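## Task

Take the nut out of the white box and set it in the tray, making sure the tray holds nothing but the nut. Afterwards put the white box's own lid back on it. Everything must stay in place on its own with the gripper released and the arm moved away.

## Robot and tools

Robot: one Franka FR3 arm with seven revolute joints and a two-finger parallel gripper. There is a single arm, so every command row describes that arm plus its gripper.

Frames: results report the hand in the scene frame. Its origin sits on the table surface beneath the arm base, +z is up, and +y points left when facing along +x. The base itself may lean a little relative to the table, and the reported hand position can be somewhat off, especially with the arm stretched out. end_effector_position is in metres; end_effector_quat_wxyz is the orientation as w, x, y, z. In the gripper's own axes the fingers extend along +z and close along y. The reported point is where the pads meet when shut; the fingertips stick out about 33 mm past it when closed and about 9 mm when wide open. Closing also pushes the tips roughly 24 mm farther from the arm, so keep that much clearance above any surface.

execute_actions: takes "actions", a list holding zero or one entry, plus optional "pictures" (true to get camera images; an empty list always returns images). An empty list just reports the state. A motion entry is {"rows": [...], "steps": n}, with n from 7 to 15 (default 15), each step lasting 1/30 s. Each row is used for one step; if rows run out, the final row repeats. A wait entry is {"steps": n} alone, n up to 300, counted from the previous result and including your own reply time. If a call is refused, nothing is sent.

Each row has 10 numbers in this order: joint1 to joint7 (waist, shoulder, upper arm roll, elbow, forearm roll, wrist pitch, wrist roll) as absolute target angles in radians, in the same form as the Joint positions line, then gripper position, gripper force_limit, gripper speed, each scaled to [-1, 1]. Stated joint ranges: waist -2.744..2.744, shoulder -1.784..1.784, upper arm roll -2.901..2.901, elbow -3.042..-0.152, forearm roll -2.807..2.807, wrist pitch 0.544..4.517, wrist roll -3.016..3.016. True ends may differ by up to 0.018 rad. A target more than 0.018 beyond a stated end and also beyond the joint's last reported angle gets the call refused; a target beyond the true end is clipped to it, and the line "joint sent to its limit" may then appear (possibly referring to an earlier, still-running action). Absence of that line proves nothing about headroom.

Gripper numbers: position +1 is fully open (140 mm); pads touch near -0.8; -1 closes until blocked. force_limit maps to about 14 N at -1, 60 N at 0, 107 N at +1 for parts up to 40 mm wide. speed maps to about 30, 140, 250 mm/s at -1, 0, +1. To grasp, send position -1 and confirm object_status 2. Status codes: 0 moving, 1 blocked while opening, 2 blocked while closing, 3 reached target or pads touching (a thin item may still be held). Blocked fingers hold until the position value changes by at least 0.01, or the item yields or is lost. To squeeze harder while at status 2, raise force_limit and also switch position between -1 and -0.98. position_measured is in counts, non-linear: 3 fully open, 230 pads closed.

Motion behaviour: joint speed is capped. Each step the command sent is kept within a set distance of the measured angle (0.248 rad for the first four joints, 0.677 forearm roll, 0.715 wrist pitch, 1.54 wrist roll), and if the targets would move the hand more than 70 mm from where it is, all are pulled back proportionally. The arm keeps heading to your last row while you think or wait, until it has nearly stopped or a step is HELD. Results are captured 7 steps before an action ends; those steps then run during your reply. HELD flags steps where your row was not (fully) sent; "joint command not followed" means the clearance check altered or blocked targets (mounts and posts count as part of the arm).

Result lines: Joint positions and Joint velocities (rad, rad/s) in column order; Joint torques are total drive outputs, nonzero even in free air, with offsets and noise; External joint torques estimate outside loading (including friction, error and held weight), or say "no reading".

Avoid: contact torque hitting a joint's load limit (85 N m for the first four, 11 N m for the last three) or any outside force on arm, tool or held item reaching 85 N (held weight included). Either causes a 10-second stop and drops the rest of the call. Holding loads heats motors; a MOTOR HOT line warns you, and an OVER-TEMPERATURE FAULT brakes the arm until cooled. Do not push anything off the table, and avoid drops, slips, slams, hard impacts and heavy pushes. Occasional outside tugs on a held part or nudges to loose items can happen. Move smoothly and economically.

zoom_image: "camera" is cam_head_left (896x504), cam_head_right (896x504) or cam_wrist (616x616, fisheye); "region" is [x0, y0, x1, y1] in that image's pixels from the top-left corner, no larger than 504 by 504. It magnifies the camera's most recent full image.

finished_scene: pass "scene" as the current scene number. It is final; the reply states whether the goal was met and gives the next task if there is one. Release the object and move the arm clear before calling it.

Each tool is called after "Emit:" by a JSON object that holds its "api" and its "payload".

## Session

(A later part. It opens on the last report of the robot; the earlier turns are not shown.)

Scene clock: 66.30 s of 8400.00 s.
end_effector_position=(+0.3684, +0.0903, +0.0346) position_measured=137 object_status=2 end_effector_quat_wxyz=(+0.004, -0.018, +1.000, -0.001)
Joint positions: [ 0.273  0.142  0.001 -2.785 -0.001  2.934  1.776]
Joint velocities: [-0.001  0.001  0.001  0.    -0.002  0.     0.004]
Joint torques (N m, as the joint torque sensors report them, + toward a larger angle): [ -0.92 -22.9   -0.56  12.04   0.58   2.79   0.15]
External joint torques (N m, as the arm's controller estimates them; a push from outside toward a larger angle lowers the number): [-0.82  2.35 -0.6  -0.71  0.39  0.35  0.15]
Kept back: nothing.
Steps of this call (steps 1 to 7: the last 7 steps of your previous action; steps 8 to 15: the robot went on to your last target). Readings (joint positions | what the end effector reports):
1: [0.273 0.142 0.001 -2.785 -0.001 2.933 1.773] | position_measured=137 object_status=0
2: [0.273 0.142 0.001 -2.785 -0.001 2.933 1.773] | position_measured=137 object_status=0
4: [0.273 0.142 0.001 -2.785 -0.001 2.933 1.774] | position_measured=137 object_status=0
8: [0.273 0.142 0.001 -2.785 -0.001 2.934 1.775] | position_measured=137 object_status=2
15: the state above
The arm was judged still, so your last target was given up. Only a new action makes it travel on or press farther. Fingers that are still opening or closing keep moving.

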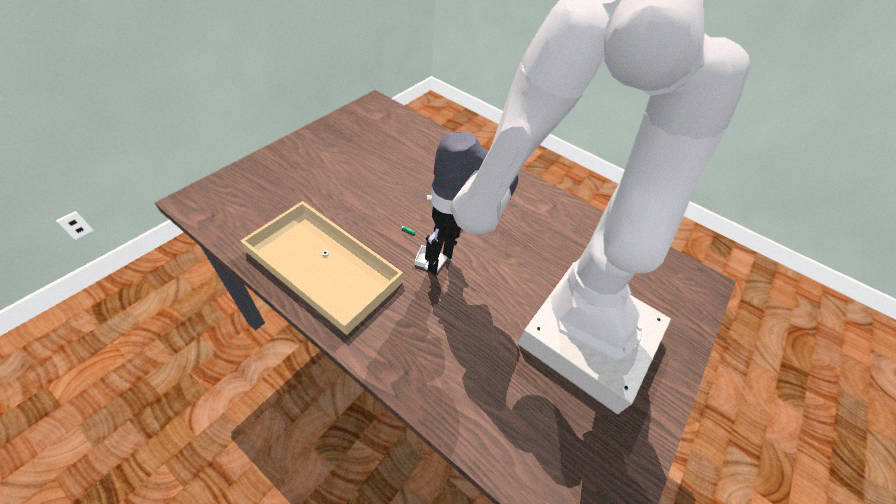

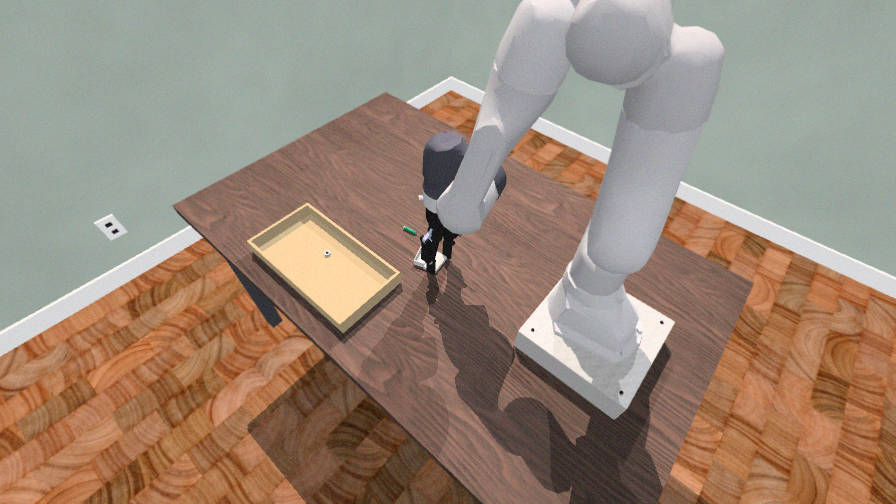

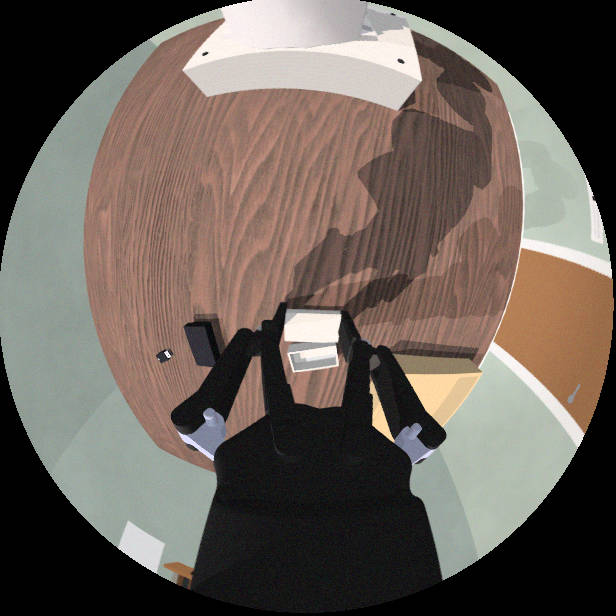

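Emit:
{"api": "execute_actions", "payload": {"actions": [{"rows":[[0.27,0.025,0,-2.785,0,2.81,1.7,-1,-0.3,-0.6]],"steps":12}]}}

Emit:
{"api": "execute_actions", "payload": {"actions": [{"rows":[[0.272,0.084,0,-2.678,0,2.765,1.55,-1,-0.3,-0.6]],"steps":15}]}}

Emit:
{"api": "execute_actions", "payload": {"actions": [{"steps":25}], "pictures": true}}

Emit:
{"api": "zoom_image", "payload": {"camera": "cam_wrist", "region": [230,260,390,380]}}

Emit:
{"api": "zoom_image", "payload": {"camera": "cam_head_left", "region": [380,200,500,290]}}

Scene clock: 66.93 s of 8400.00 s.
end_effector_position=(+0.3820, +0.0936, +0.0677) position_measured=137 object_status=2 end_effector_quat_wxyz=(+0.019, -0.033, +0.999, +0.002)
Joint positions: [ 0.272  0.039  0.001 -2.784 -0.001  2.86   1.747]
Joint velocities: [ 0.001 -0.275  0.001  0.036 -0.001 -0.25  -0.142]
Joint torques (N m, as the joint torque sensors report them, + toward a larger angle): [ -0.6  -19.23  -1.11  10.02   0.68   1.2   -0.22]
External joint torques (N m, as the arm's controller estimates them; a push from outside toward a larger angle lowers the number): [-0.55 -2.02 -1.08 -0.53  0.41 -0.45 -0.22]
Steps of this call (steps 1 to 14: nothing new was sent; steps 15 to 19: the first 5 steps of this action). Readings (joint positions | what the end effector reports):
15: [0.272 0.126 0.001 -2.788 -0.001 2.914 1.770] | position_measured=137 object_status=2
16: [0.272 0.095 0.001 -2.790 -0.001 2.894 1.763] | position_measured=137 object_status=2
18: [0.272 0.051 0.001 -2.786 -0.001 2.869 1.752] | position_measured=137 object_status=2
19: the state above

Scene clock: 67.43 s of 8400.00 s.
end_effector_position=(+0.4079, +0.0999, +0.0743) position_measured=137 object_status=2 end_effector_quat_wxyz=(+0.010, -0.093, +0.996, -0.000)
Joint positions: [ 0.272  0.08   0.001 -2.683 -0.001  2.78   1.626]
Joint velocities: [ 0.001  0.032  0.     0.042 -0.001 -0.075 -0.24 ]
Joint torques (N m, as the joint torque sensors report them, + toward a larger angle): [  0.71 -25.79  -1.07  15.41   0.7    2.14  -0.2 ]
External joint torques (N m, as the arm's controller estimates them; a push from outside toward a larger angle lowers the number): [ 0.72  0.41 -1.14  0.24  0.41 -0.25 -0.2 ]
Steps of this call (steps 1 to 7: the last 7 steps of your previous action; steps 8 to 15: the first 8 steps of this action). Readings (joint positions | what the end effector reports):
8: [0.272 0.039 0.001 -2.765 -0.001 2.813 1.709] | position_measured=137 object_status=2
9: [0.272 0.056 0.001 -2.736 -0.001 2.805 1.693] | position_measured=137 object_status=2
11: [0.272 0.071 0.001 -2.702 -0.001 2.794 1.665] | position_measured=137 object_status=2
15: the state above

Scene clock: 68.27 s of 8400.00 s.
end_effector_position=(+0.4046, +0.0991, +0.0728) position_measured=137 object_status=2 end_effector_quat_wxyz=(+0.003, -0.127, +0.992, -0.001)
Joint positions: [ 0.272  0.082  0.001 -2.68  -0.001  2.768  1.558]
Joint velocities: [ 0.     0.001 -0.     0.    -0.     0.    -0.015]
Joint torques (N m, as the joint torque sensors report them, + toward a larger angle): [  0.15 -24.69  -0.84  16.31   0.67   2.18  -0.2 ]
External joint torques (N m, as the arm's controller estimates them; a push from outside toward a larger angle lowers the number): [ 0.27  1.59 -0.81  0.59  0.36 -0.25 -0.2 ]
Kept back: nothing.
Steps of this call (steps 1 to 7: the last 7 steps of your previous action; steps 8 to 25: the robot went on to your last target). Readings (joint positions | what the end effector reports):
1: [0.272 0.081 0.001 -2.682 -0.001 2.778 1.618] | position_measured=137 object_status=2
2: [0.272 0.081 0.001 -2.681 -0.001 2.776 1.611] | position_measured=137 object_status=2
4: [0.272 0.082 0.001 -2.681 -0.001 2.773 1.600] | position_measured=137 object_status=2
8: [0.272 0.082 0.001 -2.680 -0.001 2.770 1.583] | position_measured=137 object_status=2
25: the state above

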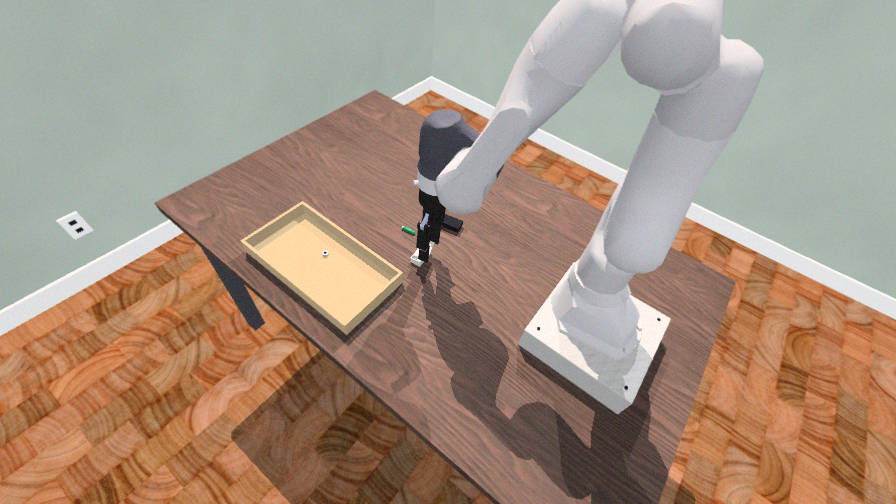

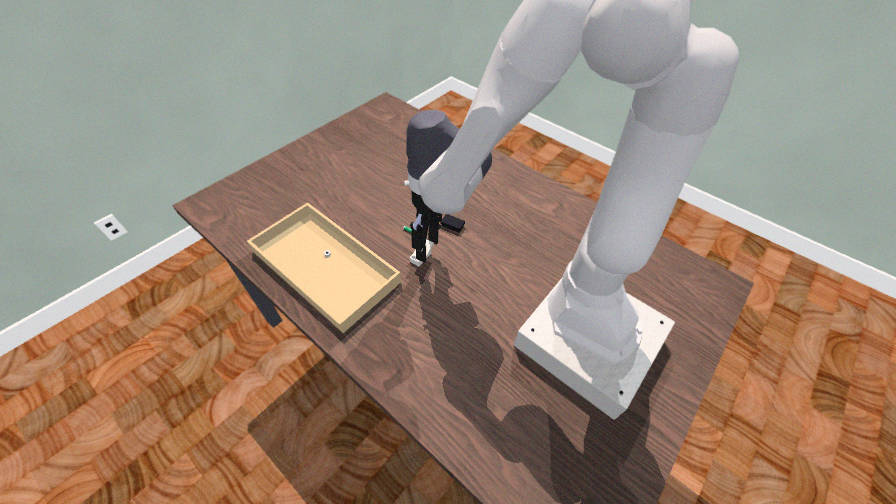

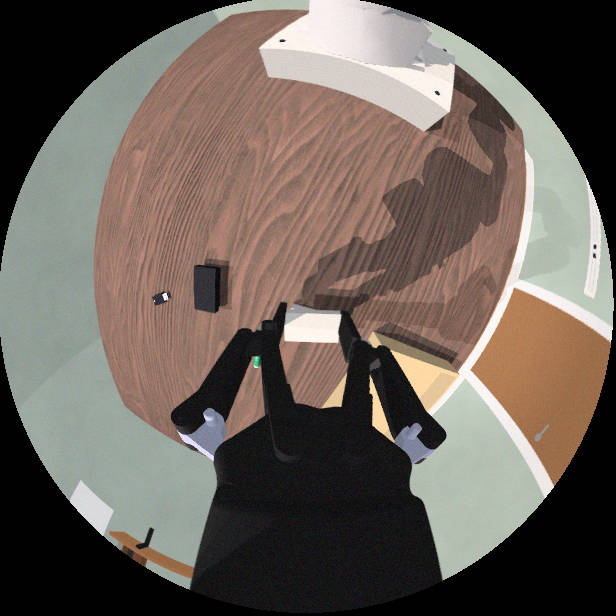

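Region (230, 260, 390, 380) of cam_wrist's 616x616 image, scaled by 3.150, with more detail than that image has; it fills the top 378 rows of this view, and the rest is white.

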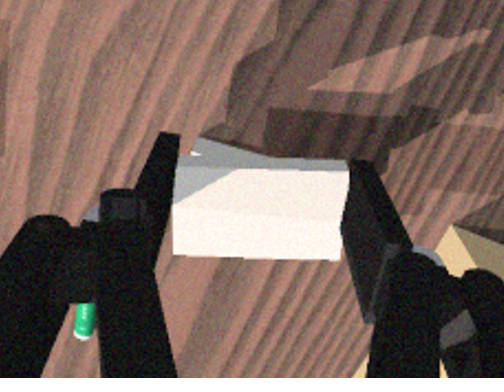

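Region (380, 200, 500, 290) of cam_head_left's 896x504 image, scaled by 4.200, with more detail than that image has; it fills the top 378 rows of this view, and the rest is white.

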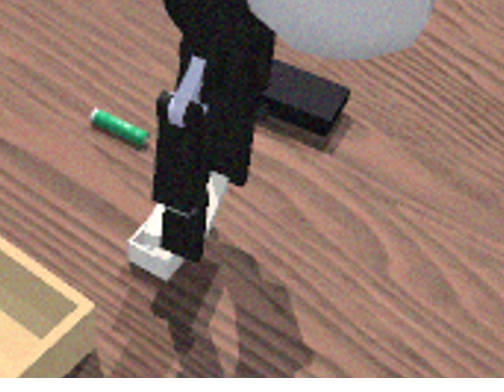

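Emit:
{"api": "execute_actions", "payload": {"actions": [{"rows":[[0.272,0.112,0,-2.685,0,2.802,1.665,-1,-0.3,-0.6]],"steps":15}]}}

Emit:
{"api": "execute_actions", "payload": {"actions": [{"steps":30}], "pictures": true}}

Emit:
{"api": "zoom_image", "payload": {"camera": "cam_wrist", "region": [230,260,390,380]}}

Emit:
{"api": "zoom_image", "payload": {"camera": "cam_head_left", "region": [380,200,500,290]}}

Emit:
{"api": "zoom_image", "payload": {"camera": "cam_head_right", "region": [380,200,500,290]}}

Scene clock: 69.30 s of 8400.00 s.
end_effector_position=(+0.4006, +0.0981, +0.0622) position_measured=137 object_status=2 end_effector_quat_wxyz=(-0.000, -0.098, +0.995, -0.002)
Joint positions: [ 0.272  0.11   0.001 -2.684 -0.001  2.792  1.616]
Joint velocities: [ 0.     0.005 -0.     0.     0.     0.043  0.153]
Joint torques (N m, as the joint torque sensors report them, + toward a larger angle): [  0.39 -25.69  -1.05  12.67   0.71   2.82   0.2 ]
External joint torques (N m, as the arm's controller estimates them; a push from outside toward a larger angle lowers the number): [ 0.43  1.28 -1.13 -2.7   0.43  0.39  0.21]
Steps of this call (steps 1 to 23: the robot went on to your last target; steps 24 to 31: the first 8 steps of this action). Readings (joint positions | what the end effector reports):
24: [0.272 0.086 0.001 -2.680 -0.001 2.773 1.563] | position_measured=137 object_status=2
25: [0.272 0.093 0.001 -2.680 -0.001 2.778 1.573] | position_measured=137 object_status=2
27: [0.272 0.105 0.001 -2.682 -0.001 2.785 1.590] | position_measured=137 object_status=2
31: the state above

Scene clock: 70.30 s of 8400.00 s.
end_effector_position=(+0.4028, +0.0987, +0.0628) position_measured=137 object_status=2 end_effector_quat_wxyz=(+0.003, -0.076, +0.997, -0.001)
Joint positions: [ 0.272  0.111  0.001 -2.684 -0.001  2.799  1.66 ]
Joint velocities: [-0.    -0.002  0.    -0.001 -0.    -0.     0.006]
Joint torques (N m, as the joint torque sensors report them, + toward a larger angle): [  0.58 -25.58  -0.75  12.8    0.67   2.88   0.11]
External joint torques (N m, as the arm's controller estimates them; a push from outside toward a larger angle lowers the number): [ 0.69  1.12 -0.75 -2.37  0.38  0.46  0.12]
Kept back: nothing.
Steps of this call (steps 1 to 7: the last 7 steps of your previous action; steps 8 to 30: the robot went on to your last target). Readings (joint positions | what the end effector reports):
1: [0.272 0.111 0.001 -2.684 -0.001 2.793 1.620] | position_measured=137 object_status=2
2: [0.272 0.111 0.001 -2.684 -0.001 2.795 1.625] | position_measured=137 object_status=2
4: [0.272 0.111 0.001 -2.684 -0.001 2.796 1.632] | position_measured=137 object_status=2
8: [0.272 0.111 0.001 -2.684 -0.001 2.798 1.643] | position_measured=137 object_status=2
30: the state above
The arm was judged still, so your last target was given up. Only a new action makes it travel on or press farther. Fingers that are still opening or closing keep moving.

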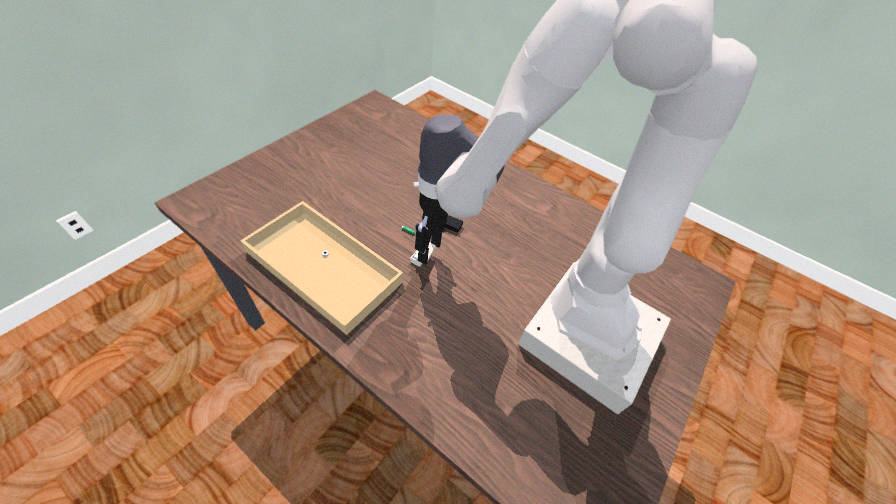

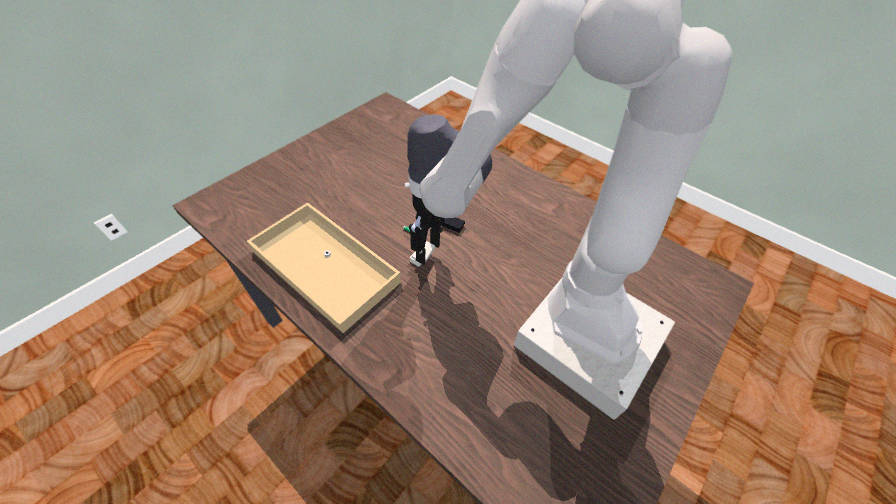

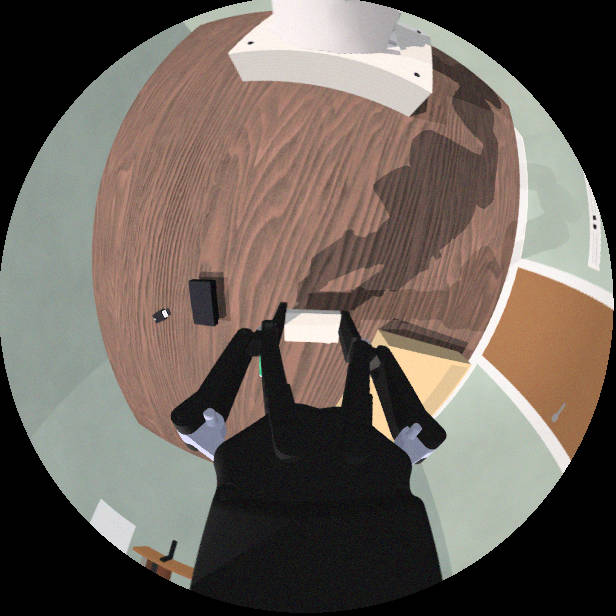

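Region (230, 260, 390, 380) of cam_wrist's 616x616 image, scaled by 3.150, with more detail than that image has; it fills the top 378 rows of this view, and the rest is white.

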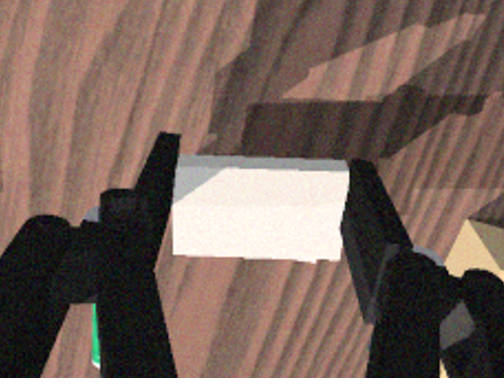

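Region (380, 200, 500, 290) of cam_head_left's 896x504 image, scaled by 4.200, with more detail than that image has; it fills the top 378 rows of this view, and the rest is white.

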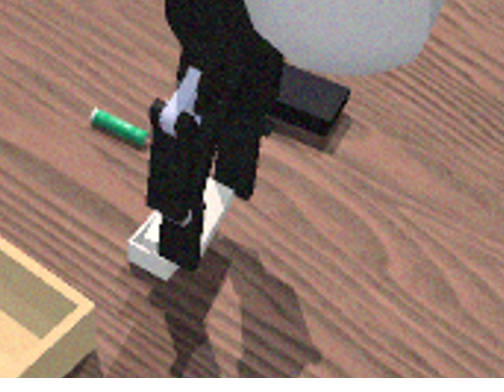

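Region (380, 200, 500, 290) of cam_head_right's 896x504 image, scaled by 4.200, with more detail than that image has; it fills the top 378 rows of this view, and the rest is white.

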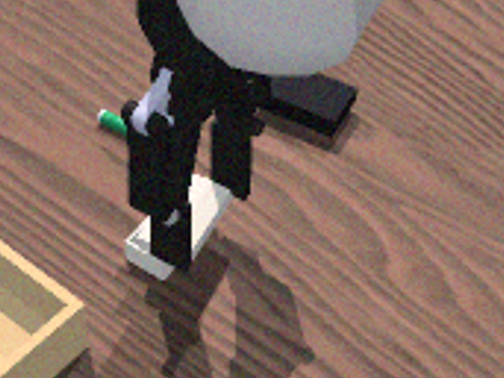

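Emit:
{"api": "execute_actions", "payload": {"actions": [{"rows":[[0.272,0.13,0,-2.672,0,2.808,1.655,-1,-0.3,-0.6],[0.272,0.137,0,-2.672,0,2.812,1.655,-1,-0.3,-0.6],[0.272,0.143,0,-2.672,0,2.818,1.655,-1,-0.3,-0.6]],"steps":15}]}}

Emit:
{"api": "execute_actions", "payload": {"actions": [{"steps":15}], "pictures": true}}

Emit:
{"api": "zoom_image", "payload": {"camera": "cam_wrist", "region": [230,260,390,380]}}

Emit:
{"api": "zoom_image", "payload": {"camera": "cam_head_right", "region": [380,200,500,290]}}

Scene clock: 70.97 s of 8400.00 s.
end_effector_position=(+0.4022, +0.0985, +0.0543) position_measured=137 object_status=2 end_effector_quat_wxyz=(-0.001, -0.076, +0.997, -0.002)
Joint positions: [ 0.272  0.14   0.001 -2.675 -0.001  2.811  1.659]
Joint velocities: [ 0.     0.003 -0.     0.01  -0.001  0.026 -0.005]
Joint torques (N m, as the joint torque sensors report them, + toward a larger angle): [  0.92 -25.23  -0.67  14.16   0.61   2.79  -0.2 ]
External joint torques (N m, as the arm's controller estimates them; a push from outside toward a larger angle lowers the number): [ 0.96  2.67 -0.77 -0.94  0.35  0.32 -0.19]
Steps of this call (steps 1 to 12: nothing new was sent; steps 13 to 20: the first 8 steps of this action). Readings (joint positions | what the end effector reports):
13: [0.272 0.113 0.001 -2.682 -0.001 2.800 1.661] | position_measured=137 object_status=2
14: [0.272 0.119 0.001 -2.678 -0.001 2.802 1.661] | position_measured=137 object_status=2
16: [0.272 0.131 0.001 -2.675 -0.001 2.807 1.660] | position_measured=137 object_status=2
20: the state above

Scene clock: 71.47 s of 8400.00 s.
end_effector_position=(+0.4038, +0.0989, +0.0545) position_measured=137 object_status=2 end_effector_quat_wxyz=(+0.001, -0.077, +0.997, -0.002)
Joint positions: [ 0.272  0.141  0.001 -2.674 -0.001  2.815  1.658]
Joint velocities: [ 0.    -0.001  0.     0.    -0.001  0.001 -0.001]
Joint torques (N m, as the joint torque sensors report them, + toward a larger angle): [  0.19 -25.96  -1.21  15.12   0.66   2.96  -0.18]
External joint torques (N m, as the arm's controller estimates them; a push from outside toward a larger angle lowers the number): [ 0.25  1.38 -1.29  0.32  0.39  0.54 -0.18]
Kept back: nothing.
Steps of this call (steps 1 to 7: the last 7 steps of your previous action; steps 8 to 15: the robot went on to your last target). Readings (joint positions | what the end effector reports):
1: [0.272 0.140 0.001 -2.674 -0.001 2.812 1.659] | position_measured=137 object_status=2
2: [0.272 0.140 0.001 -2.674 -0.001 2.813 1.659] | position_measured=137 object_status=2
4: [0.272 0.141 0.001 -2.674 -0.001 2.814 1.659] | position_measured=137 object_status=2
8: [0.272 0.141 0.001 -2.674 -0.001 2.815 1.659] | position_measured=137 object_status=2
15: the state above
The arm was judged still, so your last target was given up. Only a new action makes it travel on or press farther. Fingers that are still opening or closing keep moving.

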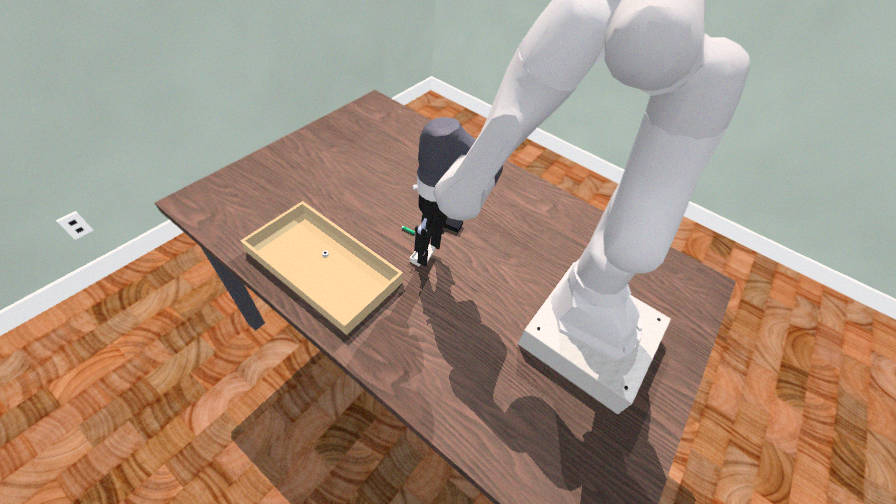

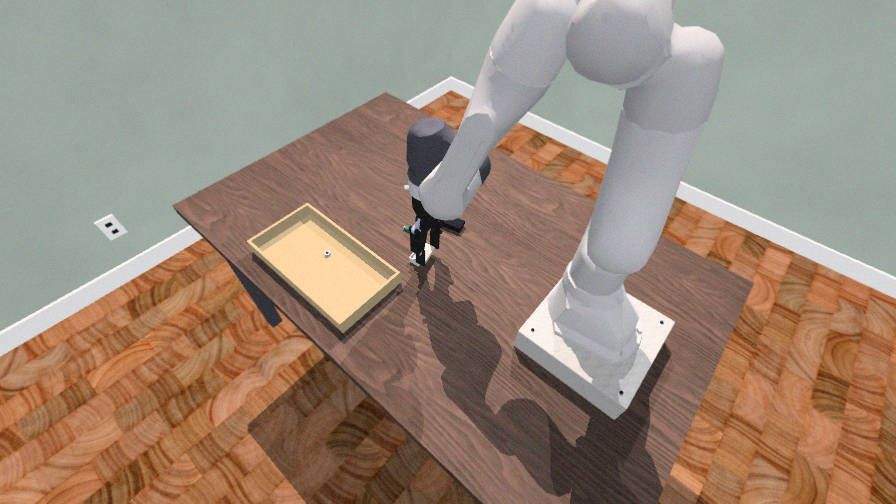

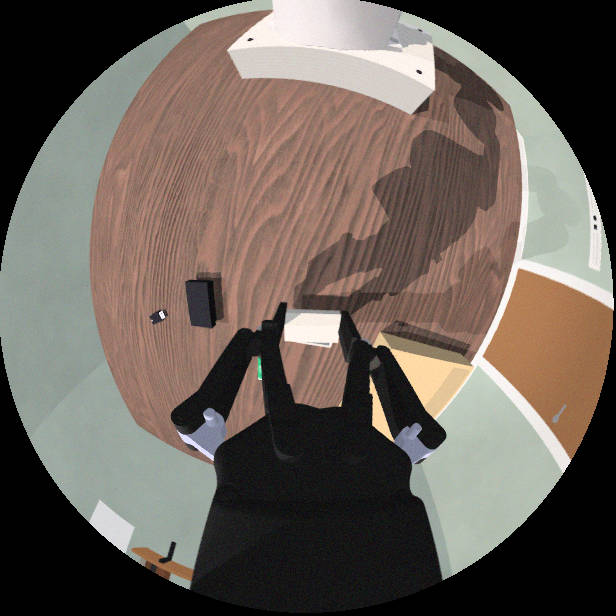

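Region (230, 260, 390, 380) of cam_wrist's 616x616 image, scaled by 3.150, with more detail than that image has; it fills the top 378 rows of this view, and the rest is white.

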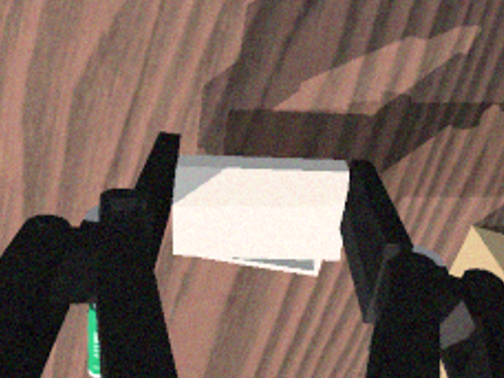

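Region (380, 200, 500, 290) of cam_head_right's 896x504 image, scaled by 4.200, with more detail than that image has; it fills the top 378 rows of this view, and the rest is white.

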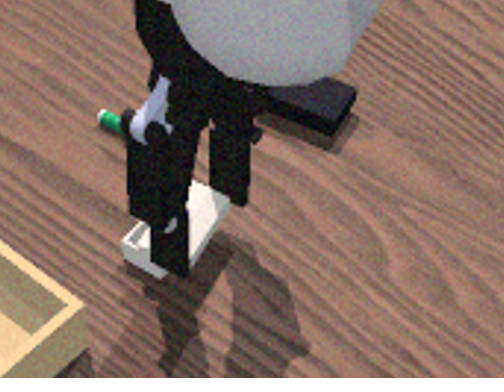

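Emit:
{"api": "execute_actions", "payload": {"actions": [{"rows":[[0.272,0.135,0,-2.659,0,2.8,1.8,-1,-0.3,-0.6]],"steps":15}]}}

Emit:
{"api": "execute_actions", "payload": {"actions": [{"steps":30}], "pictures": true}}

Emit:
{"api": "zoom_image", "payload": {"camera": "cam_wrist", "region": [230,260,390,380]}}

Emit:
{"api": "zoom_image", "payload": {"camera": "cam_head_right", "region": [380,200,500,290]}}

Scene clock: 72.10 s of 8400.00 s.
end_effector_position=(+0.4104, +0.1005, +0.0594) position_measured=137 object_status=2 end_effector_quat_wxyz=(+0.005, -0.037, +0.999, -0.001)
Joint positions: [ 0.272  0.136  0.001 -2.661 -0.001  2.806  1.738]
Joint velocities: [ 0.     0.002 -0.001  0.002  0.    -0.017  0.194]
Joint torques (N m, as the joint torque sensors report them, + toward a larger angle): [  0.17 -28.03  -0.33  14.29   0.74   2.13   0.09]
External joint torques (N m, as the arm's controller estimates them; a push from outside toward a larger angle lowers the number): [ 0.28 -0.87 -0.37 -0.58  0.46 -0.27  0.09]
Steps of this call (steps 1 to 11: nothing new was sent; steps 12 to 19: the first 8 steps of this action). Readings (joint positions | what the end effector reports):
12: [0.272 0.141 0.001 -2.672 -0.001 2.813 1.670] | position_measured=137 object_status=2
13: [0.272 0.140 0.001 -2.669 -0.001 2.811 1.683] | position_measured=137 object_status=2
15: [0.272 0.138 0.001 -2.664 -0.001 2.808 1.705] | position_measured=137 object_status=2
19: the state above

Scene clock: 73.10 s of 8400.00 s.
end_effector_position=(+0.4095, +0.1003, +0.0591) position_measured=137 object_status=2 end_effector_quat_wxyz=(+0.003, -0.009, +1.000, -0.001)
Joint positions: [ 0.272  0.136  0.001 -2.661 -0.001  2.802  1.794]
Joint velocities: [-0.001  0.     0.002  0.001 -0.001  0.     0.006]
Joint torques (N m, as the joint torque sensors report them, + toward a larger angle): [  0.37 -28.26  -0.14  15.37   0.73   2.04  -0.07]
External joint torques (N m, as the arm's controller estimates them; a push from outside toward a larger angle lowers the number): [ 0.44 -0.75 -0.21  0.25  0.45 -0.39 -0.07]
Kept back: nothing.
Steps of this call (steps 1 to 7: the last 7 steps of your previous action; steps 8 to 30: the robot went on to your last target). Readings (joint positions | what the end effector reports):
1: [0.272 0.136 0.001 -2.661 -0.001 2.805 1.744] | position_measured=137 object_status=2
2: [0.272 0.136 0.001 -2.661 -0.001 2.805 1.749] | position_measured=137 object_status=2
4: [0.272 0.136 0.001 -2.661 -0.001 2.804 1.759] | position_measured=137 object_status=2
8: [0.272 0.136 0.001 -2.661 -0.001 2.803 1.772] | position_measured=137 object_status=2
30: the state above
The arm was judged still, so your last target was given up. Only a new action makes it travel on or press farther. Fingers that are still opening or closing keep moving.

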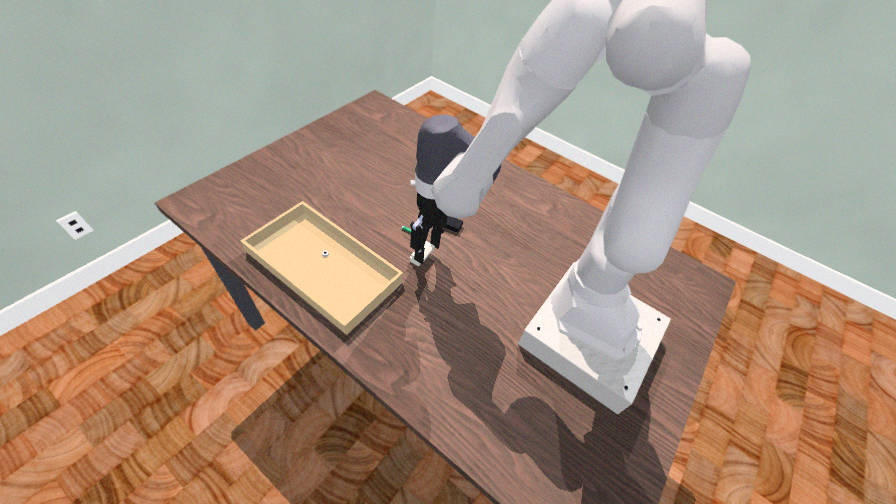

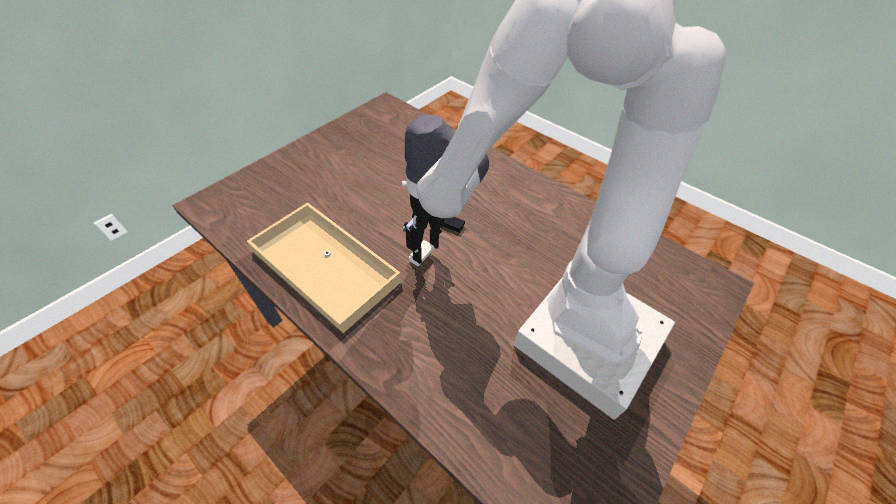

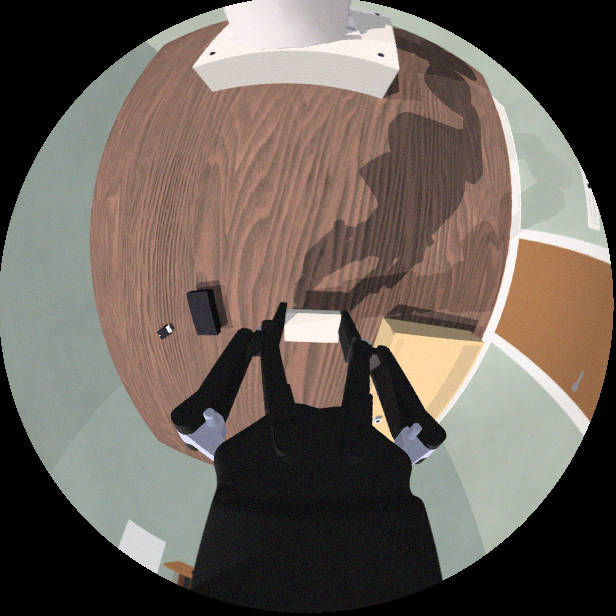

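Region (230, 260, 390, 380) of cam_wrist's 616x616 image, scaled by 3.150, with more detail than that image has; it fills the top 378 rows of this view, and the rest is white.

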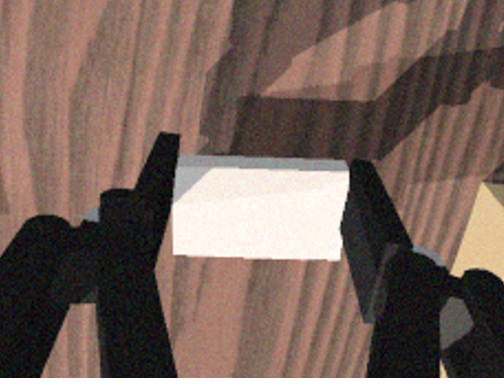

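Region (380, 200, 500, 290) of cam_head_right's 896x504 image, scaled by 4.200, with more detail than that image has; it fills the top 378 rows of this view, and the rest is white.

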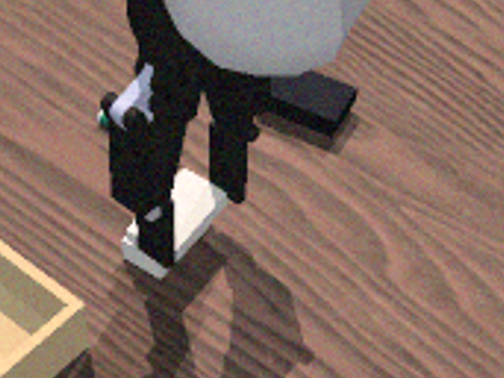

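Emit:
{"api": "execute_actions", "payload": {"actions": [{"rows":[[0.272,0.145,0,-2.659,0,2.812,1.79,-1,-0.3,-0.6],[0.272,0.152,0,-2.659,0,2.817,1.79,-1,-0.3,-0.6],[0.272,0.157,0,-2.659,0,2.822,1.79,-1,-0.3,-0.6]],"steps":15}]}}

Emit:
{"api": "execute_actions", "payload": {"actions": [{"steps":12}], "pictures": true}}

Emit:
{"api": "zoom_image", "payload": {"camera": "cam_wrist", "region": [230,260,390,380]}}

Emit:
{"api": "zoom_image", "payload": {"camera": "cam_head_right", "region": [380,200,500,290]}}

Scene clock: 74.70 s of 8400.00 s.
end_effector_position=(+0.4094, +0.1002, +0.0543) position_measured=137 object_status=2 end_effector_quat_wxyz=(+0.003, -0.009, +1.000, -0.001)
Joint positions: [ 0.272  0.152  0.001 -2.659 -0.001  2.816  1.795]
Joint velocities: [-0.001  0.008 -0.001 -0.001 -0.001  0.026 -0.006]
Joint torques (N m, as the joint torque sensors report them, + toward a larger angle): [  0.28 -24.75  -1.27  13.51   0.66   2.79  -0.04]
External joint torques (N m, as the arm's controller estimates them; a push from outside toward a larger angle lowers the number): [ 0.42  3.12 -1.28 -1.45  0.38  0.34 -0.04]
Steps of this call (steps 1 to 40: nothing new was sent; steps 41 to 48: the first 8 steps of this action). Readings (joint positions | what the end effector reports):
41: [0.272 0.137 0.001 -2.661 -0.001 2.803 1.796] | position_measured=137 object_status=2
42: [0.272 0.140 0.001 -2.660 -0.001 2.806 1.796] | position_measured=137 object_status=2
44: [0.272 0.148 0.001 -2.660 -0.001 2.810 1.796] | position_measured=137 object_status=2
48: the state above

Scene clock: 75.10 s of 8400.00 s.
end_effector_position=(+0.4103, +0.1005, +0.0543) position_measured=137 object_status=2 end_effector_quat_wxyz=(+0.005, -0.009, +1.000, -0.001)
Joint positions: [ 0.272  0.153  0.001 -2.659 -0.001  2.82   1.793]
Joint velocities: [-0.     0.001  0.     0.001  0.001  0.002 -0.001]
Joint torques (N m, as the joint torque sensors report them, + toward a larger angle): [  0.58 -25.85  -0.48  14.5    0.7    2.77  -0.27]
External joint torques (N m, as the arm's controller estimates them; a push from outside toward a larger angle lowers the number): [ 0.68  1.81 -0.53 -0.31  0.42  0.35 -0.27]
Kept back: nothing.
Steps of this call (steps 1 to 7: the last 7 steps of your previous action; steps 8 to 12: the robot went on to your last target). Readings (joint positions | what the end effector reports):
1: [0.272 0.152 0.001 -2.659 -0.001 2.817 1.794] | position_measured=137 object_status=2
2: [0.272 0.152 0.001 -2.659 -0.001 2.817 1.794] | position_measured=137 object_status=2
4: [0.272 0.152 0.001 -2.659 -0.001 2.818 1.794] | position_measured=137 object_status=2
8: [0.272 0.152 0.001 -2.659 -0.001 2.819 1.794] | position_measured=137 object_status=2
12: the state above

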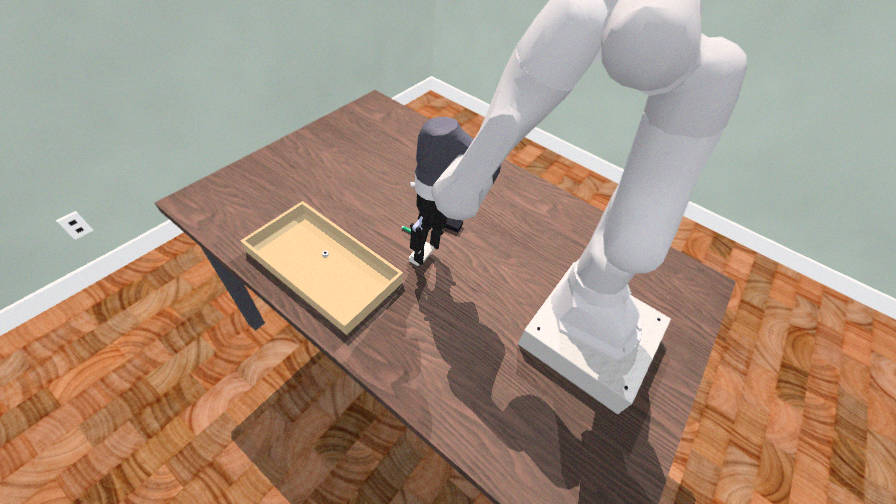

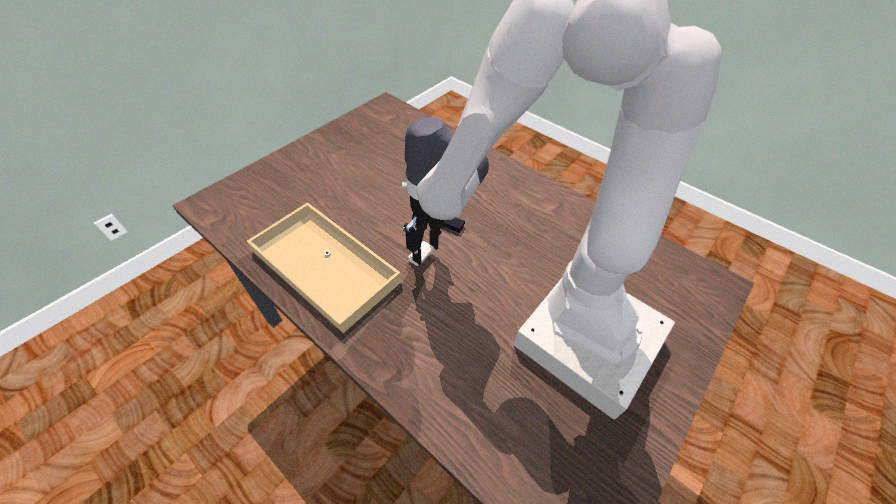

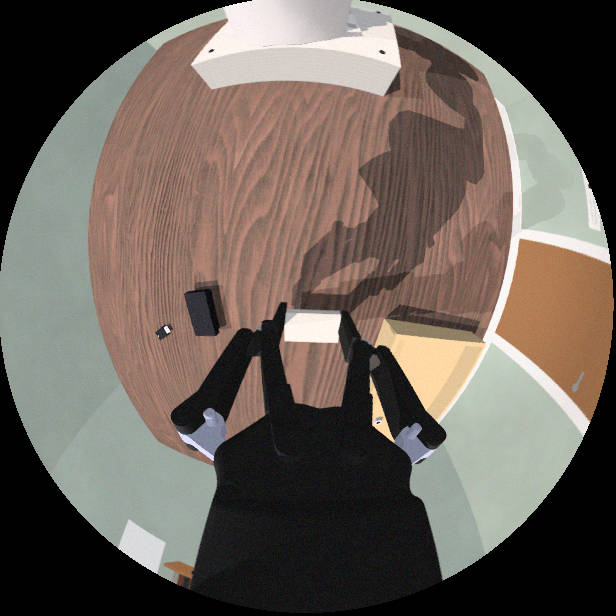

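Region (230, 260, 390, 380) of cam_wrist's 616x616 image, scaled by 3.150, with more detail than that image has; it fills the top 378 rows of this view, and the rest is white.

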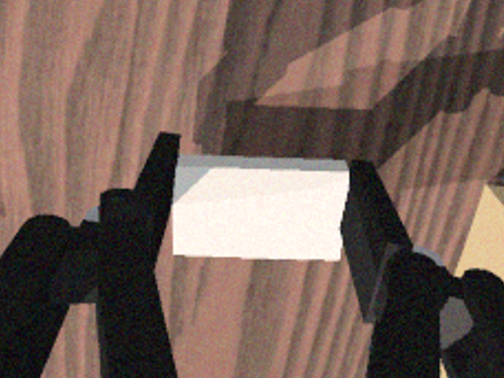

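Region (380, 200, 500, 290) of cam_head_right's 896x504 image, scaled by 4.200, with more detail than that image has; it fills the top 378 rows of this view, and the rest is white.

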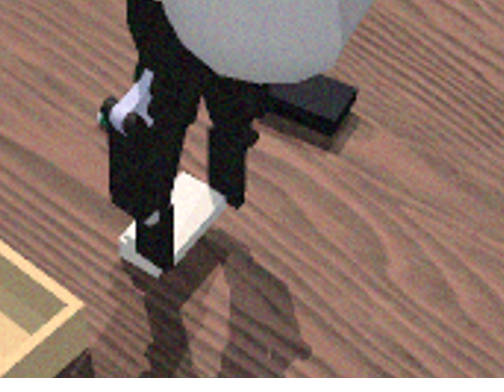

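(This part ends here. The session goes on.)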